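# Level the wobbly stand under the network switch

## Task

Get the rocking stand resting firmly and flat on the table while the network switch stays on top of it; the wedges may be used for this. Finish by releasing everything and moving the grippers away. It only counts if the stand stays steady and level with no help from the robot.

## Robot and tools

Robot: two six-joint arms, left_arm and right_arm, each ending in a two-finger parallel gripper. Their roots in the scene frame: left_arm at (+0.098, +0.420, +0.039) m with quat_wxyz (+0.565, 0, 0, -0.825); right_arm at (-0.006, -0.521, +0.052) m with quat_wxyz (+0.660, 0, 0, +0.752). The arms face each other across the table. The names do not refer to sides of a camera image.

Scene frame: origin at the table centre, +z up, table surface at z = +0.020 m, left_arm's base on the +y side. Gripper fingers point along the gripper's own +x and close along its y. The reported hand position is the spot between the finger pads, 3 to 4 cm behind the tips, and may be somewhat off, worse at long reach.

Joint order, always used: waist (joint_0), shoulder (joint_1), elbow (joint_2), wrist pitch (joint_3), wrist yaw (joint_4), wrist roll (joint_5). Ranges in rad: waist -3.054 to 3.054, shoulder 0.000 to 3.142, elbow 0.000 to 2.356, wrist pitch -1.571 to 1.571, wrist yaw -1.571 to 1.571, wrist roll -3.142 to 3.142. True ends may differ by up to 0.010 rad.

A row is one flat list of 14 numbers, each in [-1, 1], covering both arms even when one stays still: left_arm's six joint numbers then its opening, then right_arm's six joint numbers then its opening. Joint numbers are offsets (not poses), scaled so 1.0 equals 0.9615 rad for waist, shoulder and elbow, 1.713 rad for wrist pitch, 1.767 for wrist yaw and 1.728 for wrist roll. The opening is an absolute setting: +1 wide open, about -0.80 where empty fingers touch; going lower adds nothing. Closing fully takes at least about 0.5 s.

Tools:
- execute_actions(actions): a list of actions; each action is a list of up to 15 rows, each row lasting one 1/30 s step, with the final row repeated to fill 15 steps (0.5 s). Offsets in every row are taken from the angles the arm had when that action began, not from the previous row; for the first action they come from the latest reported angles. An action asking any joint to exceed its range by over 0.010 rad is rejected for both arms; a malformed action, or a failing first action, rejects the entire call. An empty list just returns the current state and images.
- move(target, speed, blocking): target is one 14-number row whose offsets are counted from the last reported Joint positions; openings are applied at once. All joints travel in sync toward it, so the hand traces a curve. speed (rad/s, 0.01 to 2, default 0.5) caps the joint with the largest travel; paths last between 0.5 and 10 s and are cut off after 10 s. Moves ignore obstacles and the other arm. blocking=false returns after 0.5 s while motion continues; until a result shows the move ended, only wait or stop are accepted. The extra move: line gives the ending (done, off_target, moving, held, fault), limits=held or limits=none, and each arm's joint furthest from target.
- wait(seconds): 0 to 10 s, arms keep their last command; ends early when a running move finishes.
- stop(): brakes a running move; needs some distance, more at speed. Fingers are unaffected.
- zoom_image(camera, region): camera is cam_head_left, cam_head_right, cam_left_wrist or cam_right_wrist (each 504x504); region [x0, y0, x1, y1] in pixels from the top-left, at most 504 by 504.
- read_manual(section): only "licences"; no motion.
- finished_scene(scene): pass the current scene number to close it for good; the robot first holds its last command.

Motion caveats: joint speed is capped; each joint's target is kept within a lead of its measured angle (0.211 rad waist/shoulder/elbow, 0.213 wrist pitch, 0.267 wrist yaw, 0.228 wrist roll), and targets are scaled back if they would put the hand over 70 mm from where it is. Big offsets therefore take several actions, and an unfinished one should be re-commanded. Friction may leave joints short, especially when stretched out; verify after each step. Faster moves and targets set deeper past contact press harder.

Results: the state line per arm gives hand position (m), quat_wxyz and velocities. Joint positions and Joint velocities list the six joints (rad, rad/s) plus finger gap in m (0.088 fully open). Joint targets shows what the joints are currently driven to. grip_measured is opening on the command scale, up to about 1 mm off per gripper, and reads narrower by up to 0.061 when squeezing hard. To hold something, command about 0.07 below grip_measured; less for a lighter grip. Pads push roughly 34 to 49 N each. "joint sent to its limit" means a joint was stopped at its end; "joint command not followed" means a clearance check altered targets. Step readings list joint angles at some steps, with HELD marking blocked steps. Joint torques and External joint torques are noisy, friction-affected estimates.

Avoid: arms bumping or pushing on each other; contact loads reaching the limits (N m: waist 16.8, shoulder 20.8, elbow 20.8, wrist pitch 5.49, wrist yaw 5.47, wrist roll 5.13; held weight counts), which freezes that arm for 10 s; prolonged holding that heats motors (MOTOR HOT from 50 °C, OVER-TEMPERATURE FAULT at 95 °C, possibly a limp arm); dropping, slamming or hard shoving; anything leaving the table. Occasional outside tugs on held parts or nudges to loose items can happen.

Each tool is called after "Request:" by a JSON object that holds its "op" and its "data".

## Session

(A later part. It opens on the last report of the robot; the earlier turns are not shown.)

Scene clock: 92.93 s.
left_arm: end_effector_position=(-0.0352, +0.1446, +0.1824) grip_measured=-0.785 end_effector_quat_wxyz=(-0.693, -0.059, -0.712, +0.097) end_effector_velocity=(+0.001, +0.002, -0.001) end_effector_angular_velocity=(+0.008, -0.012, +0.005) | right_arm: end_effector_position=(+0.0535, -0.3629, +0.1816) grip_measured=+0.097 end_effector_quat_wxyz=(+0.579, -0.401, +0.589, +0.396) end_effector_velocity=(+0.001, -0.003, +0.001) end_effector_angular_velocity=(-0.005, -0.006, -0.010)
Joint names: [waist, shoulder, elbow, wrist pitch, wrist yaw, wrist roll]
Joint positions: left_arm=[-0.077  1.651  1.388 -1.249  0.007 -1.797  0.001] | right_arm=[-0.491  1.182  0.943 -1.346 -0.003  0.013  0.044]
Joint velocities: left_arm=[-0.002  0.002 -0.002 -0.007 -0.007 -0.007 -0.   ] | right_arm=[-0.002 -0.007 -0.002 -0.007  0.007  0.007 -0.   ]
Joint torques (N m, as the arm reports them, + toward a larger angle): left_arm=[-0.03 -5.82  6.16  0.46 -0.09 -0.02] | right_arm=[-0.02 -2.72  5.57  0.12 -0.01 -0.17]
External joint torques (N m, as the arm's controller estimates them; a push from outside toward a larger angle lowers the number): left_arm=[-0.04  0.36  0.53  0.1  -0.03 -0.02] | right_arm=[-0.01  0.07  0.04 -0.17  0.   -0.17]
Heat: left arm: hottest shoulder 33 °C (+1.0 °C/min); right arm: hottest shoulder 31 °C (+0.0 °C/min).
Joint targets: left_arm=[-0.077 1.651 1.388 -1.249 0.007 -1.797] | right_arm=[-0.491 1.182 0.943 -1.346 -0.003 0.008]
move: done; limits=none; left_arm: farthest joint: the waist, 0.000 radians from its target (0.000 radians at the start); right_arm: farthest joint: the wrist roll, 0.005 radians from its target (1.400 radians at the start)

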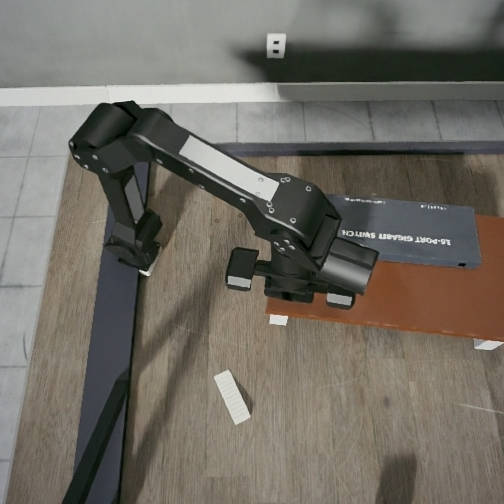

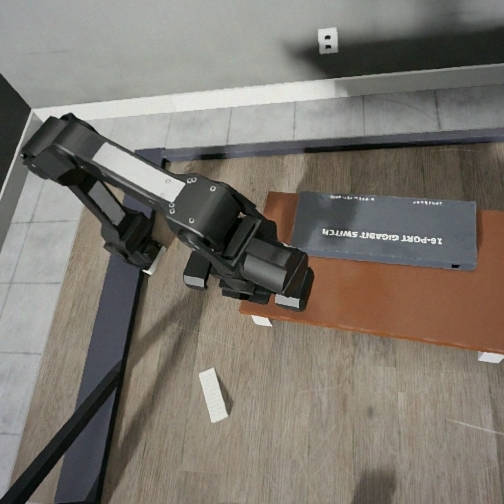

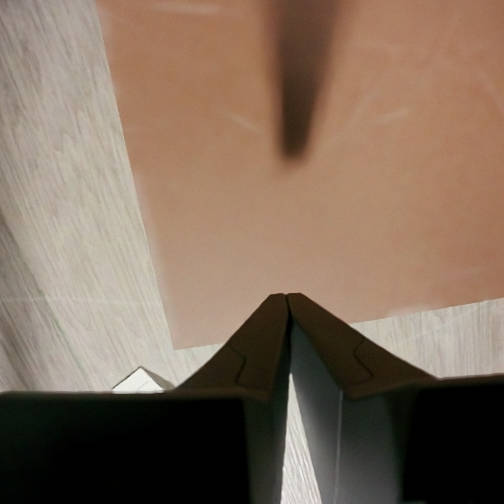

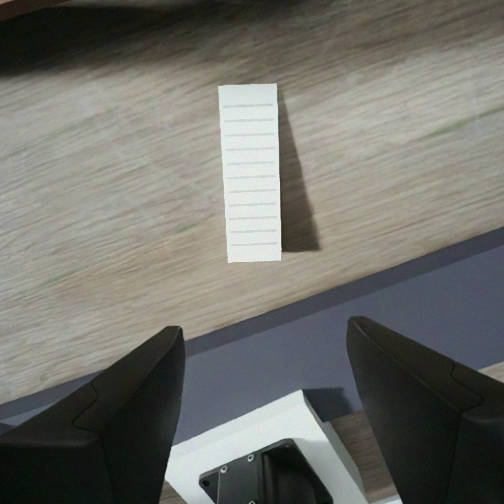

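Request:
{"op": "move", "data": {"target": [0,0,0,0,0,0,-1,0,0,0,0,0,1,0.1], "speed": 1}}

Request:
{"op": "move", "data": {"target": [0,0,0,0,0,0,-1,0,0,0,0,0,0.806,0.1], "speed": 1}}

Request:
{"op": "move", "data": {"target": [0,0,-0.12,0.067,0,0,-1,0,0.1,-0.47,0.32,0,0,0.1], "speed": 0.25}}

Request:
{"op": "move", "data": {"target": [0,0,-0.02,0,0,0,-1,0,0,0,0,0,0,-0.5]}}

Request:
{"op": "move", "data": {"target": [0,0,-0.02,0,0,0,-1,-0.04,0,0,0,0,0,-0.5], "speed": 0.05}}

Scene clock: 102.07 s.
left_arm: end_effector_position=(-0.0352, +0.1446, +0.1824) grip_measured=-0.785 end_effector_quat_wxyz=(-0.693, -0.059, -0.712, +0.097) end_effector_velocity=(+0.000, +0.003, +0.001) end_effector_angular_velocity=(-0.001, -0.007, +0.000) | right_arm: end_effector_position=(+0.0535, -0.3629, +0.1816) grip_measured=+0.097 end_effector_quat_wxyz=(+0.681, +0.178, +0.684, -0.189) end_effector_velocity=(-0.005, -0.004, -0.001) end_effector_angular_velocity=(-0.017, +0.030, +0.005)
Joint names: [waist, shoulder, elbow, wrist pitch, wrist yaw, wrist roll]
Joint positions: left_arm=[-0.077  1.651  1.388 -1.249  0.007 -1.797  0.001] | right_arm=[-0.491  1.182  0.943 -1.346 -0.003  1.735  0.044]
Joint velocities: left_arm=[-0.007 -0.007 -0.002 -0.007 -0.007 -0.007 -0.   ] | right_arm=[-0.002  0.002 -0.002 -0.022 -0.022 -0.007 -0.   ]
Joint torques (N m, as the arm reports them, + toward a larger angle): left_arm=[ 0.11 -5.69  6.14  0.44 -0.12 -0.03] | right_arm=[-0.01 -2.67  5.51  0.06  0.06  0.12]
External joint torques (N m, as the arm's controller estimates them; a push from outside toward a larger angle lowers the number): left_arm=[ 0.13  0.58  0.48  0.09 -0.07 -0.03] | right_arm=[-0.01 -0.07  0.12 -0.17  0.01  0.12]
Heat: left arm: hottest shoulder 33 °C (+1.0 °C/min); right arm: hottest shoulder 30 °C (-1.0 °C/min).
Joint targets: left_arm=[-0.077 1.651 1.388 -1.249 0.007 -1.797] | right_arm=[-0.491 1.182 0.943 -1.346 -0.003 1.740]
move: done; limits=none; left_arm: farthest joint: the waist, 0.000 radians from its target (0.000 radians at the start); right_arm: farthest joint: the wrist roll, 0.006 radians from its target (1.729 radians at the start)

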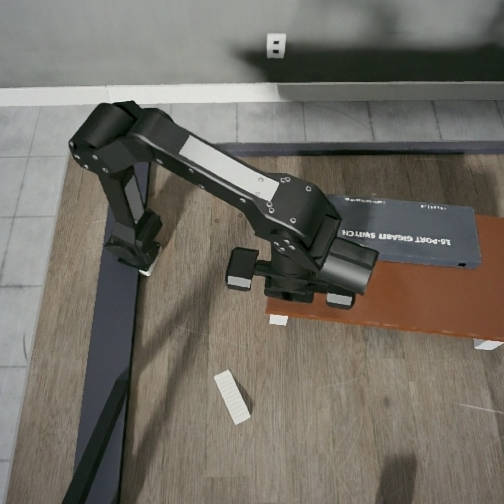

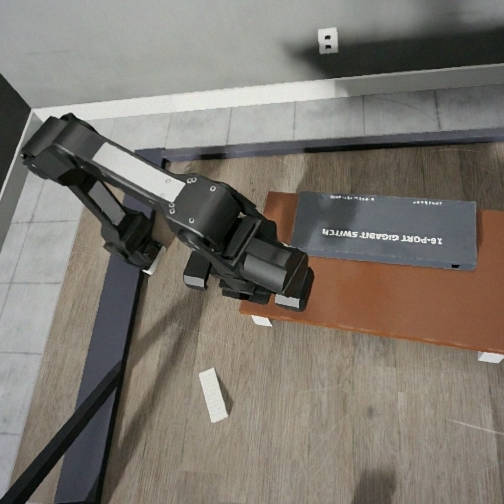

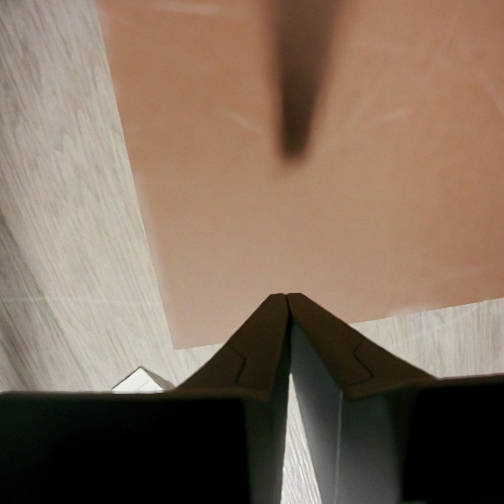

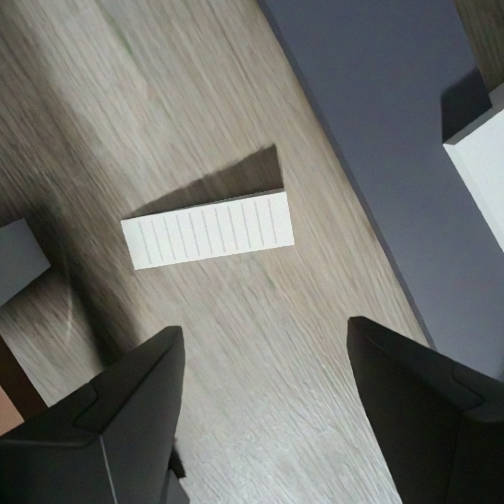

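Scene clock: 104.13 s.
left_arm: end_effector_position=(-0.0352, +0.1446, +0.1824) grip_measured=-0.785 end_effector_quat_wxyz=(-0.693, -0.059, -0.712, +0.097) end_effector_velocity=(+0.000, -0.000, -0.003) end_effector_angular_velocity=(-0.001, -0.007, +0.005) | right_arm: end_effector_position=(+0.0535, -0.3629, +0.1816) grip_measured=+0.098 end_effector_quat_wxyz=(+0.410, +0.573, +0.405, -0.583) end_effector_velocity=(-0.002, -0.003, -0.001) end_effector_angular_velocity=(-0.009, +0.011, +0.005)
Joint names: [waist, shoulder, elbow, wrist pitch, wrist yaw, wrist roll]
Joint positions: left_arm=[-0.077  1.651  1.388 -1.249  0.007 -1.797  0.001] | right_arm=[-0.491  1.182  0.943 -1.346 -0.003  3.124  0.044]
Joint velocities: left_arm=[-0.002  0.002 -0.007  0.007 -0.007 -0.007  0.   ] | right_arm=[-0.002 -0.002 -0.007 -0.007 -0.007 -0.007 -0.   ]
Joint torques (N m, as the arm reports them, + toward a larger angle): left_arm=[-0.02 -5.87  6.19  0.48 -0.1  -0.03] | right_arm=[-0.01 -2.61  5.45  0.01  0.01  0.13]
External joint torques (N m, as the arm's controller estimates them; a push from outside toward a larger angle lowers the number): left_arm=[-0.01  0.22  0.62  0.11 -0.06 -0.03] | right_arm=[-0.01 -0.02  0.07 -0.18  0.    0.13]
Heat: left arm: hottest shoulder 33 °C (+1.0 °C/min); right arm: hottest shoulder 30 °C (+0.0 °C/min).
Joint targets: left_arm=[-0.077 1.651 1.388 -1.249 0.007 -1.797] | right_arm=[-0.491 1.182 0.943 -1.346 -0.003 3.128]
move: done; limits=none; left_arm: farthest joint: the waist, 0.000 radians from its target (0.000 radians at the start); right_arm: farthest joint: the wrist roll, 0.004 radians from its target (1.392 radians at the start)

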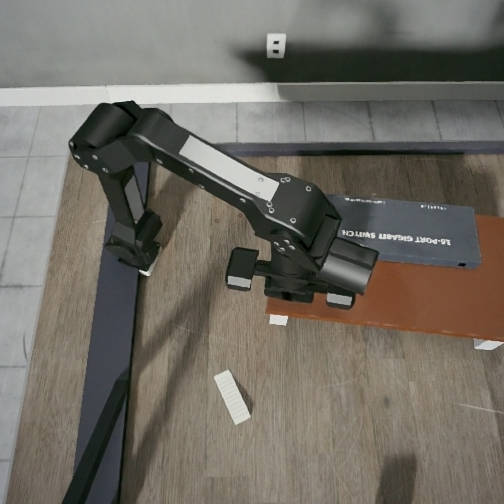

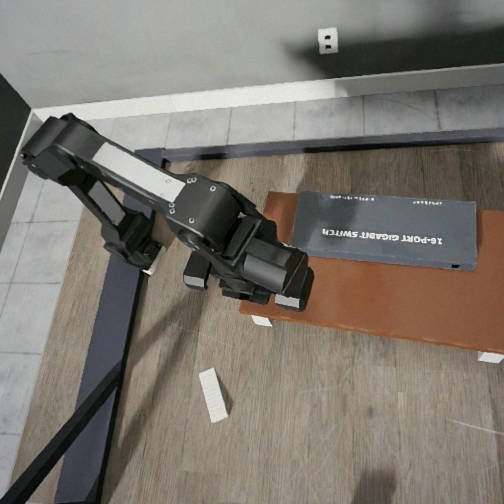

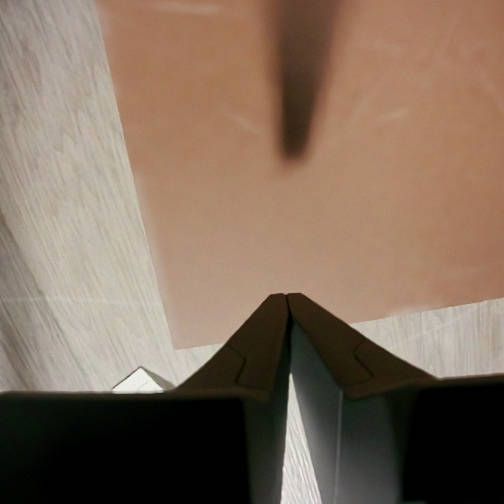

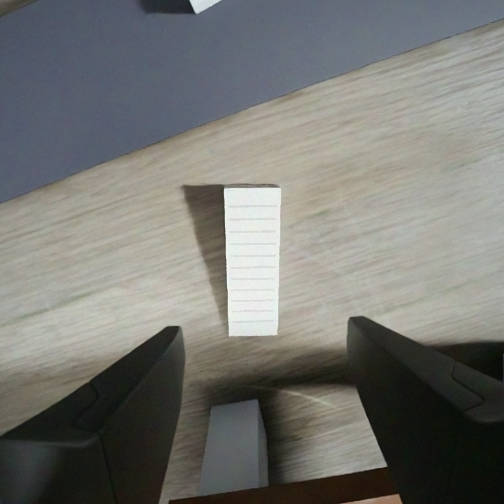

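Scene clock: 106.80 s.
left_arm: end_effector_position=(-0.0366, +0.1440, +0.1578) grip_measured=-0.785 end_effector_quat_wxyz=(-0.690, -0.055, -0.715, +0.101) end_effector_velocity=(+0.002, +0.003, -0.003) end_effector_angular_velocity=(+0.013, -0.014, +0.005) | right_arm: end_effector_position=(+0.0497, -0.3731, +0.0607) grip_measured=+0.098 end_effector_quat_wxyz=(+0.408, +0.576, +0.407, -0.580) end_effector_velocity=(-0.002, -0.004, +0.001) end_effector_angular_velocity=(-0.013, +0.013, +0.005)
Joint names: [waist, shoulder, elbow, wrist pitch, wrist yaw, wrist roll]
Joint positions: left_arm=[-0.078  1.651  1.29  -1.137  0.012 -1.797  0.001] | right_arm=[-0.491  1.272  0.496 -0.801 -0.003  3.124  0.044]
Joint velocities: left_arm=[-0.002  0.002 -0.007 -0.007 -0.007 -0.007 -0.   ] | right_arm=[-0.002 -0.007 -0.002 -0.022 -0.007 -0.007 -0.   ]
Joint torques (N m, as the arm reports them, + toward a larger angle): left_arm=[ 0.03 -5.68  3.91  0.72 -0.29  0.  ] | right_arm=[ 0.   -1.86  4.02  0.19  0.01 -0.03]
External joint torques (N m, as the arm's controller estimates them; a push from outside toward a larger angle lowers the number): left_arm=[-0.04  0.51 -1.7   0.35 -0.23 -0.01] | right_arm=[-0.01  0.75 -0.74 -0.01  0.   -0.03]
Heat: left arm: hottest shoulder 33 °C (+1.0 °C/min); right arm: hottest shoulder 30 °C (+0.0 °C/min).
Joint targets: left_arm=[-0.078 1.651 1.273 -1.134 0.007 -1.797] | right_arm=[-0.491 1.278 0.490 -0.798 -0.003 3.124]
move: off_target (left_arm); limits=none; left_arm: farthest joint: the elbow, 0.017 radians from its target (0.116 radians at the start); right_arm: farthest joint: the shoulder, 0.006 radians from its target (0.096 radians at the start)

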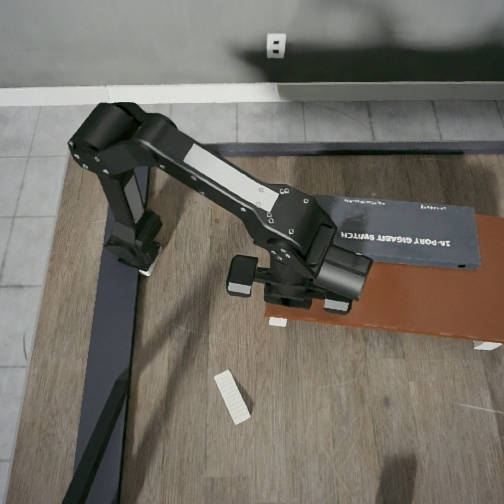

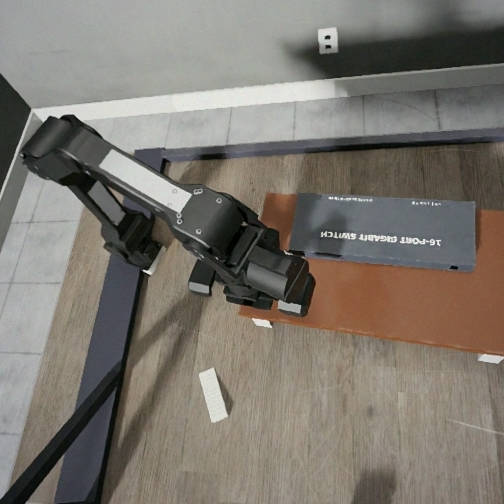

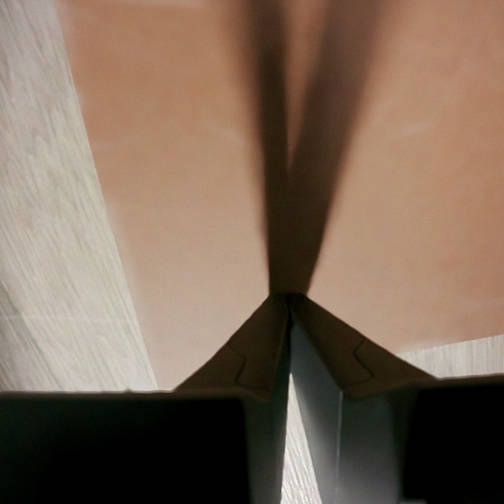

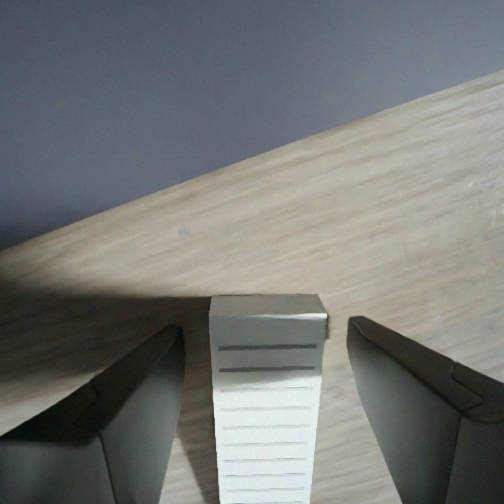

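Scene clock: 107.50 s.
left_arm: end_effector_position=(-0.0367, +0.1443, +0.1575) grip_measured=-0.785 end_effector_quat_wxyz=(-0.690, -0.056, -0.715, +0.101) end_effector_velocity=(+0.001, +0.002, -0.000) end_effector_angular_velocity=(+0.003, -0.010, -0.009) | right_arm: end_effector_position=(+0.0497, -0.3730, +0.0607) grip_measured=-0.261 end_effector_quat_wxyz=(+0.408, +0.576, +0.407, -0.580) end_effector_velocity=(-0.001, -0.001, +0.000) end_effector_angular_velocity=(+0.000, +0.008, -0.010)
Joint names: [waist, shoulder, elbow, wrist pitch, wrist yaw, wrist roll]
Joint positions: left_arm=[-0.078  1.651  1.289 -1.137  0.013 -1.797  0.001] | right_arm=[-0.491  1.272  0.497 -0.801 -0.003  3.124  0.026]
Joint velocities: left_arm=[-0.002 -0.002 -0.002 -0.007 -0.007  0.007 -0.   ] | right_arm=[-0.002 -0.007 -0.002 -0.007 -0.007  0.007 -0.   ]
Joint torques (N m, as the arm reports them, + toward a larger angle): left_arm=[-0.03 -5.68  3.68  0.47 -0.15 -0.01] | right_arm=[ 0.   -2.52  4.7   0.04  0.01 -0.02]
External joint torques (N m, as the arm's controller estimates them; a push from outside toward a larger angle lowers the number): left_arm=[-0.02  0.54 -1.95  0.09 -0.11 -0.01] | right_arm=[-0.01  0.05 -0.05 -0.18  0.   -0.02]
Heat: left arm: hottest shoulder 33 °C (+1.0 °C/min); right arm: hottest shoulder 30 °C (+0.0 °C/min).
Joint targets: left_arm=[-0.078 1.651 1.270 -1.137 0.012 -1.797] | right_arm=[-0.491 1.272 0.497 -0.801 -0.003 3.124]
move: off_target (left_arm); limits=none; left_arm: farthest joint: the elbow, 0.018 radians from its target (0.019 radians at the start); right_arm: farthest joint: the elbow, 0.001 radians from its target (0.000 radians at the start)

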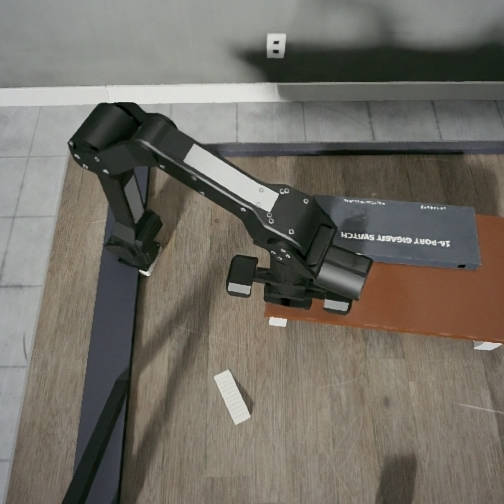

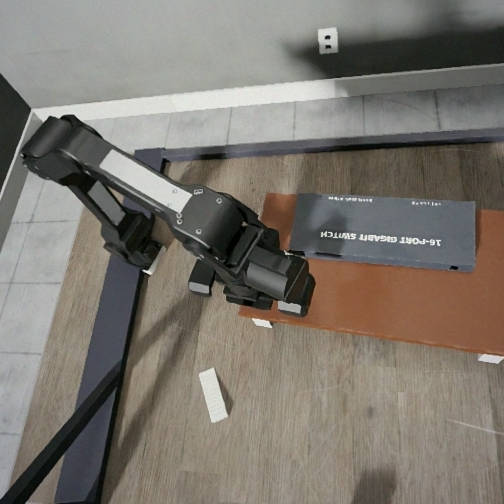

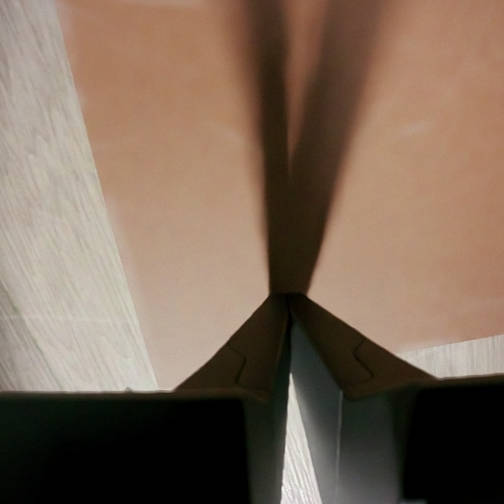

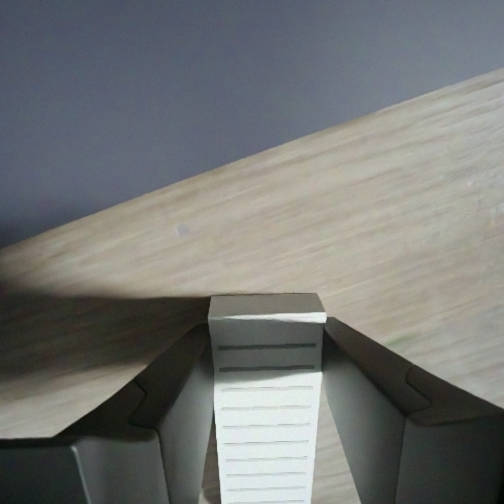

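Scene clock: 108.57 s.
left_arm: end_effector_position=(-0.0367, +0.1443, +0.1574) grip_measured=-0.785 end_effector_quat_wxyz=(-0.690, -0.056, -0.715, +0.101) end_effector_velocity=(+0.002, +0.003, -0.001) end_effector_angular_velocity=(+0.008, -0.011, +0.005) | right_arm: end_effector_position=(+0.0549, -0.3751, +0.0607) grip_measured=-0.261 end_effector_quat_wxyz=(+0.397, +0.583, +0.397, -0.587) end_effector_velocity=(-0.001, -0.000, +0.001) end_effector_angular_velocity=(+0.001, +0.008, +0.005)
Joint names: [waist, shoulder, elbow, wrist pitch, wrist yaw, wrist roll]
Joint positions: left_arm=[-0.078  1.651  1.288 -1.136  0.013 -1.797  0.001] | right_arm=[-0.526  1.272  0.497 -0.801 -0.003  3.124  0.026]
Joint velocities: left_arm=[-0.002 -0.002 -0.007 -0.007 -0.007 -0.007 -0.   ] | right_arm=[-0.002 -0.002  0.002 -0.007 -0.007 -0.007  0.   ]
Joint torques (N m, as the arm reports them, + toward a larger angle): left_arm=[ 0.06 -5.77  3.69  0.45 -0.11 -0.02] | right_arm=[-0.33 -2.52  4.7   0.03  0.01 -0.02]
External joint torques (N m, as the arm's controller estimates them; a push from outside toward a larger angle lowers the number): left_arm=[ 0.05  0.5  -1.96  0.08 -0.06 -0.02] | right_arm=[-0.34  0.07 -0.06 -0.18  0.   -0.02]
Heat: left arm: hottest shoulder 33 °C (+1.0 °C/min); right arm: hottest shoulder 30 °C (+0.0 °C/min).
Joint targets: left_arm=[-0.078 1.651 1.269 -1.137 0.013 -1.797] | right_arm=[-0.530 1.272 0.497 -0.801 -0.003 3.124]
move: off_target (left_arm); limits=none; left_arm: farthest joint: the elbow, 0.018 radians from its target (0.019 radians at the start); right_arm: farthest joint: the waist, 0.003 radians from its target (0.038 radians at the start)

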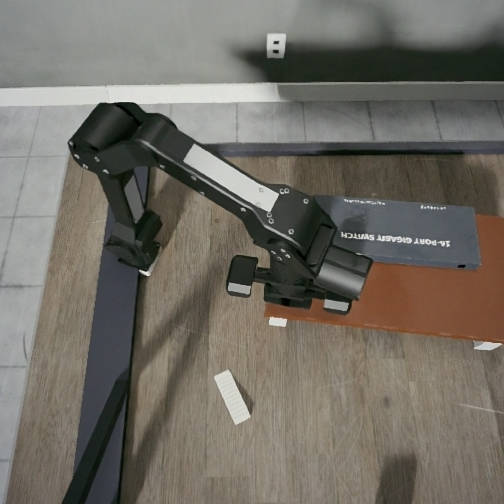

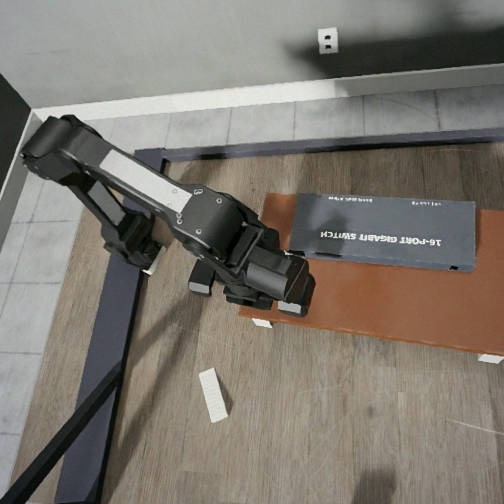

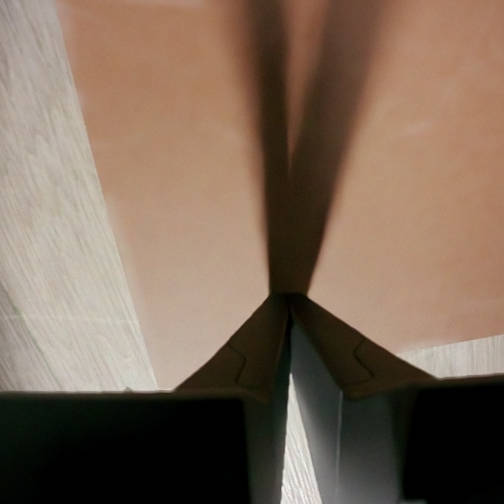

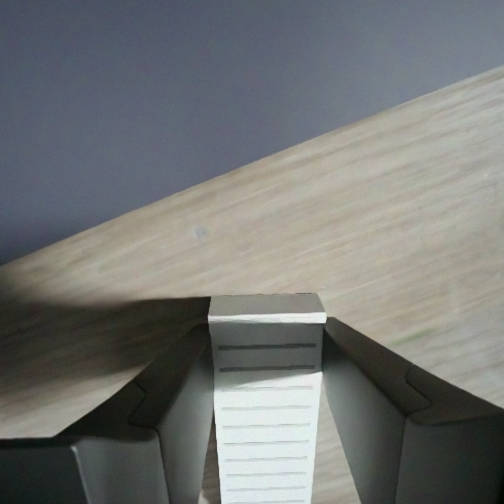

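Request:
{"op": "move", "data": {"target": [0,0,-0.045,0,0,0,-1,0,0.155,0.11,0.027,0,0,-0.5], "speed": 0.1}}

Request:
{"op": "move", "data": {"target": [0,0,-0.04,0,0,0,-1,0,0.094,0.085,0.006,0,0,-0.5], "speed": 0.05}}

Scene clock: 112.97 s.
left_arm: end_effector_position=(-0.0362, +0.1454, +0.1558) grip_measured=-0.785 end_effector_quat_wxyz=(-0.689, -0.055, -0.716, +0.102) end_effector_velocity=(+0.003, -0.003, +0.000) end_effector_angular_velocity=(-0.016, -0.016, +0.011) | right_arm: end_effector_position=(+0.0672, -0.3455, +0.0613) grip_measured=-0.261 end_effector_quat_wxyz=(+0.396, +0.585, +0.398, -0.585) end_effector_velocity=(+0.001, -0.001, +0.001) end_effector_angular_velocity=(-0.005, -0.006, +0.020)
Joint names: [waist, shoulder, elbow, wrist pitch, wrist yaw, wrist roll]
Joint positions: left_arm=[-0.078  1.644  1.274 -1.126  0.013 -1.797  0.001] | right_arm=[-0.526  1.41   0.599 -0.759 -0.003  3.124  0.026]
Joint velocities: left_arm=[ 0.002 -0.002 -0.002  0.007 -0.022 -0.007 -0.   ] | right_arm=[-0.002 -0.002  0.002 -0.007  0.007 -0.022  0.   ]
Joint torques (N m, as the arm reports them, + toward a larger angle): left_arm=[ 0.04 -5.09  2.35 -0.3  -0.12 -0.02] | right_arm=[ 0.01 -2.23  4.98  0.34  0.01 -0.02]
External joint torques (N m, as the arm's controller estimates them; a push from outside toward a larger angle lowers the number): left_arm=[ 0.    1.15 -3.36 -0.71 -0.07 -0.02] | right_arm=[ 0.01  1.26  0.35  0.14  0.   -0.02]
Heat: left arm: hottest shoulder 33 °C (+1.0 °C/min); right arm: hottest shoulder 30 °C (-1.0 °C/min).
Joint targets: left_arm=[-0.078 1.651 1.245 -1.136 0.013 -1.797] | right_arm=[-0.526 1.421 0.602 -0.755 -0.003 3.124]
move: off_target (left_arm, right_arm); limits=none; left_arm: farthest joint: the elbow, 0.030 radians from its target (0.043 radians at the start); right_arm: farthest joint: the shoulder, 0.011 radians from its target (0.149 radians at the start)

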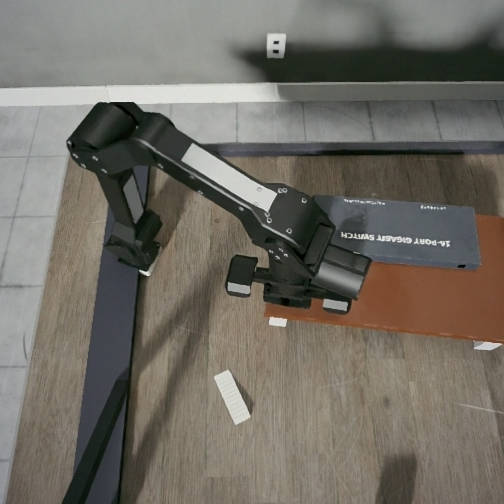

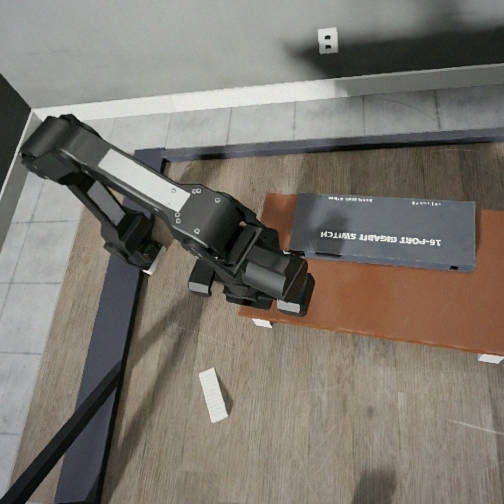

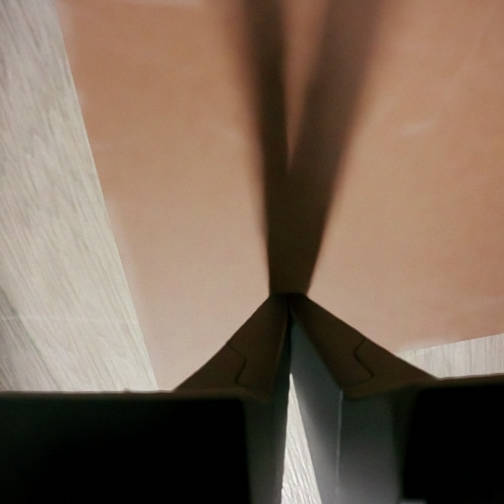

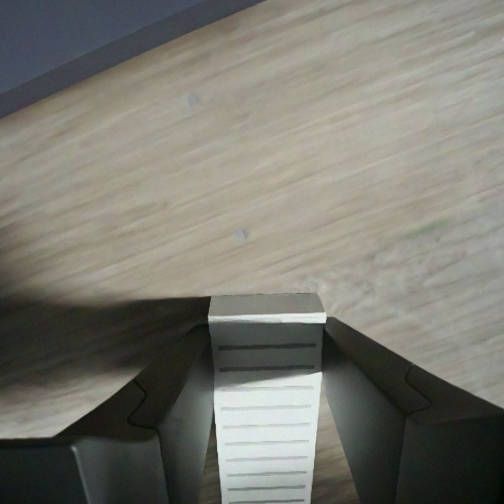

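Scene clock: 115.07 s.
left_arm: end_effector_position=(-0.0361, +0.1457, +0.1557) grip_measured=-0.785 end_effector_quat_wxyz=(-0.688, -0.052, -0.716, +0.104) end_effector_velocity=(+0.003, -0.003, +0.000) end_effector_angular_velocity=(-0.016, -0.016, +0.012) | right_arm: end_effector_position=(+0.0751, -0.3267, +0.0622) grip_measured=-0.261 end_effector_quat_wxyz=(+0.396, +0.585, +0.398, -0.585) end_effector_velocity=(+0.002, -0.000, -0.001) end_effector_angular_velocity=(-0.001, -0.008, +0.005)
Joint names: [waist, shoulder, elbow, wrist pitch, wrist yaw, wrist roll]
Joint positions: left_arm=[-0.078  1.637  1.266 -1.117  0.013 -1.797  0.001] | right_arm=[-0.526  1.492  0.673 -0.751 -0.003  3.124  0.026]
Joint velocities: left_arm=[ 0.002 -0.002 -0.002  0.007 -0.022 -0.007 -0.   ] | right_arm=[-0.002  0.002 -0.002  0.007  0.007 -0.007  0.   ]
Joint torques (N m, as the arm reports them, + toward a larger angle): left_arm=[ 0.02 -4.86  2.32 -0.19 -0.1  -0.02] | right_arm=[ 0.   -3.01  5.5   0.2   0.01 -0.02]
External joint torques (N m, as the arm's controller estimates them; a push from outside toward a larger angle lowers the number): left_arm=[-0.02  1.29 -3.37 -0.6  -0.05 -0.03] | right_arm=[ 0.    1.04  0.88 -0.01  0.   -0.02]
Heat: left arm: hottest shoulder 33 °C (+1.0 °C/min); right arm: hottest shoulder 30 °C (-1.0 °C/min).
Joint targets: left_arm=[-0.078 1.645 1.236 -1.126 0.013 -1.797] | right_arm=[-0.526 1.501 0.681 -0.749 -0.003 3.124]
move: off_target (left_arm); limits=none; left_arm: farthest joint: the elbow, 0.030 radians from its target (0.039 radians at the start); right_arm: farthest joint: the shoulder, 0.008 radians from its target (0.090 radians at the start)

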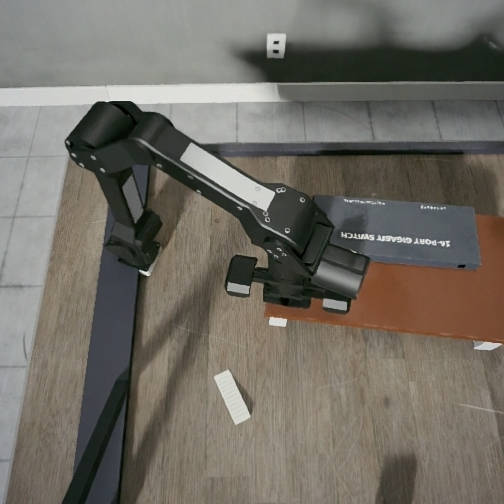

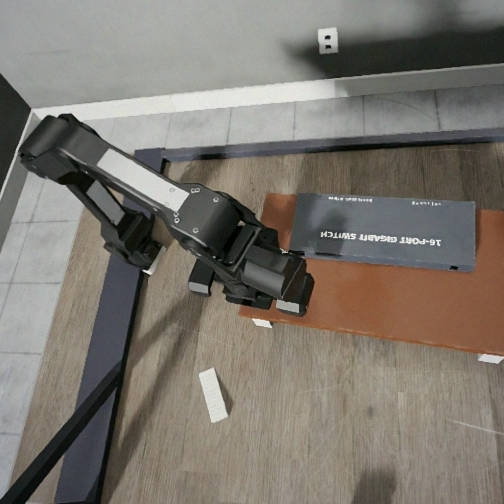

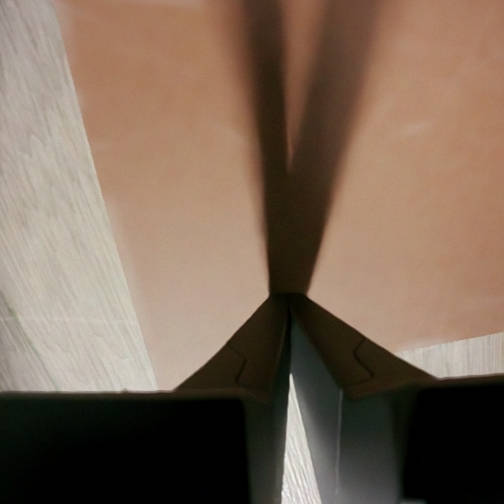

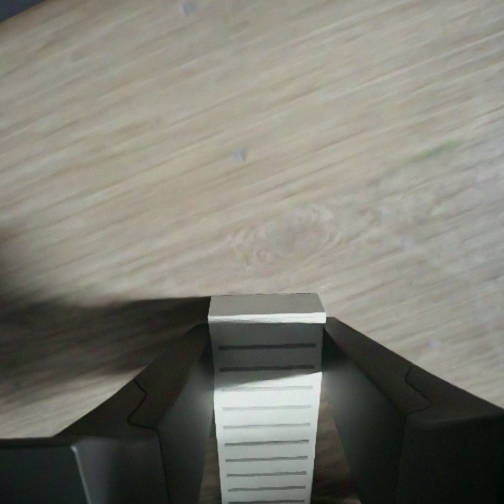

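Still free. Further 1.5 cm.

Request:
{"op": "move", "data": {"target": [0,0.008,-0.032,-0.005,0,0,-1,0,0.075,0.062,0.006,0,0,-0.5], "speed": 0.04}}

Scene clock: 118.10 s.
left_arm: end_effector_position=(-0.0361, +0.1456, +0.1559) grip_measured=-0.785 end_effector_quat_wxyz=(-0.688, -0.051, -0.717, +0.105) end_effector_velocity=(+0.003, +0.005, -0.002) end_effector_angular_velocity=(+0.021, -0.018, +0.005) | right_arm: end_effector_position=(+0.0808, -0.3130, +0.0622) grip_measured=-0.261 end_effector_quat_wxyz=(+0.396, +0.585, +0.399, -0.585) end_effector_velocity=(-0.003, +0.001, +0.001) end_effector_angular_velocity=(+0.006, +0.021, +0.005)
Joint names: [waist, shoulder, elbow, wrist pitch, wrist yaw, wrist roll]
Joint positions: left_arm=[-0.078  1.635  1.264 -1.115  0.013 -1.797  0.001] | right_arm=[-0.526  1.549  0.726 -0.746 -0.003  3.122  0.026]
Joint velocities: left_arm=[-0.002  0.002 -0.002 -0.022 -0.007 -0.007  0.   ] | right_arm=[-0.002 -0.002  0.002 -0.007 -0.022 -0.007 -0.   ]
Joint torques (N m, as the arm reports them, + toward a larger angle): left_arm=[-0.01 -4.7   2.26 -0.25 -0.09 -0.01] | right_arm=[-0.01 -2.67  5.35  0.41  0.01  0.  ]
External joint torques (N m, as the arm's controller estimates them; a push from outside toward a larger angle lowers the number): left_arm=[-0.01  1.34 -3.29 -0.62 -0.05 -0.02] | right_arm=[-0.02  1.77  0.74  0.19  0.01  0.  ]
Heat: left arm: hottest shoulder 33 °C (+1.0 °C/min); right arm: hottest shoulder 30 °C (-1.0 °C/min).
Joint targets: left_arm=[-0.078 1.645 1.235 -1.125 0.013 -1.797] | right_arm=[-0.526 1.564 0.733 -0.740 -0.003 3.123]
move: off_target (left_arm, right_arm); limits=none; left_arm: farthest joint: the elbow, 0.029 radians from its target (0.030 radians at the start); right_arm: farthest joint: the shoulder, 0.015 radians from its target (0.072 radians at the start)

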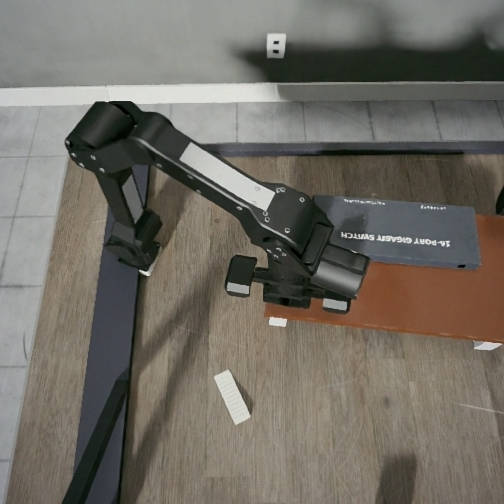

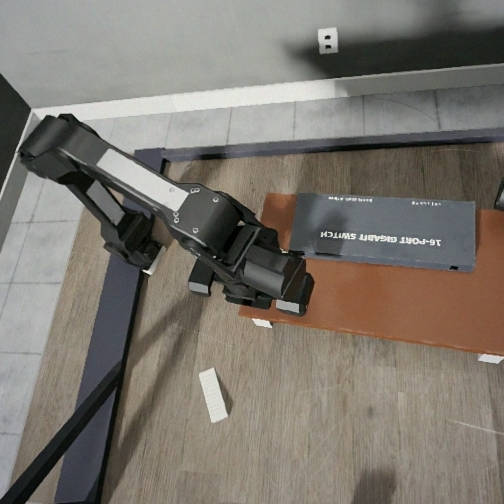

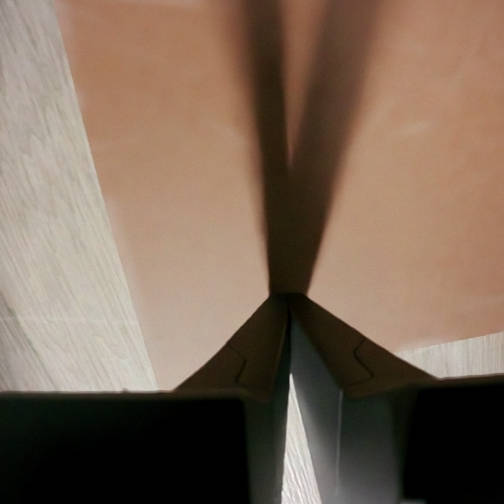

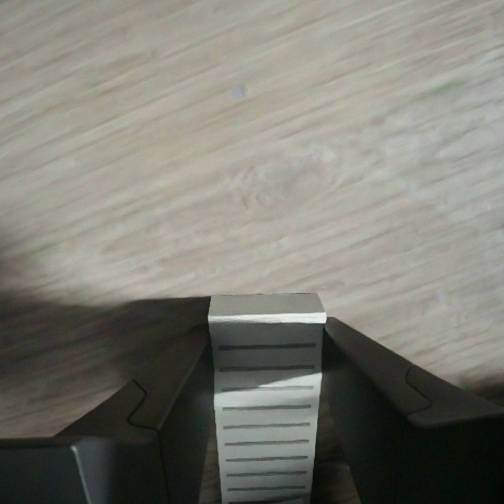

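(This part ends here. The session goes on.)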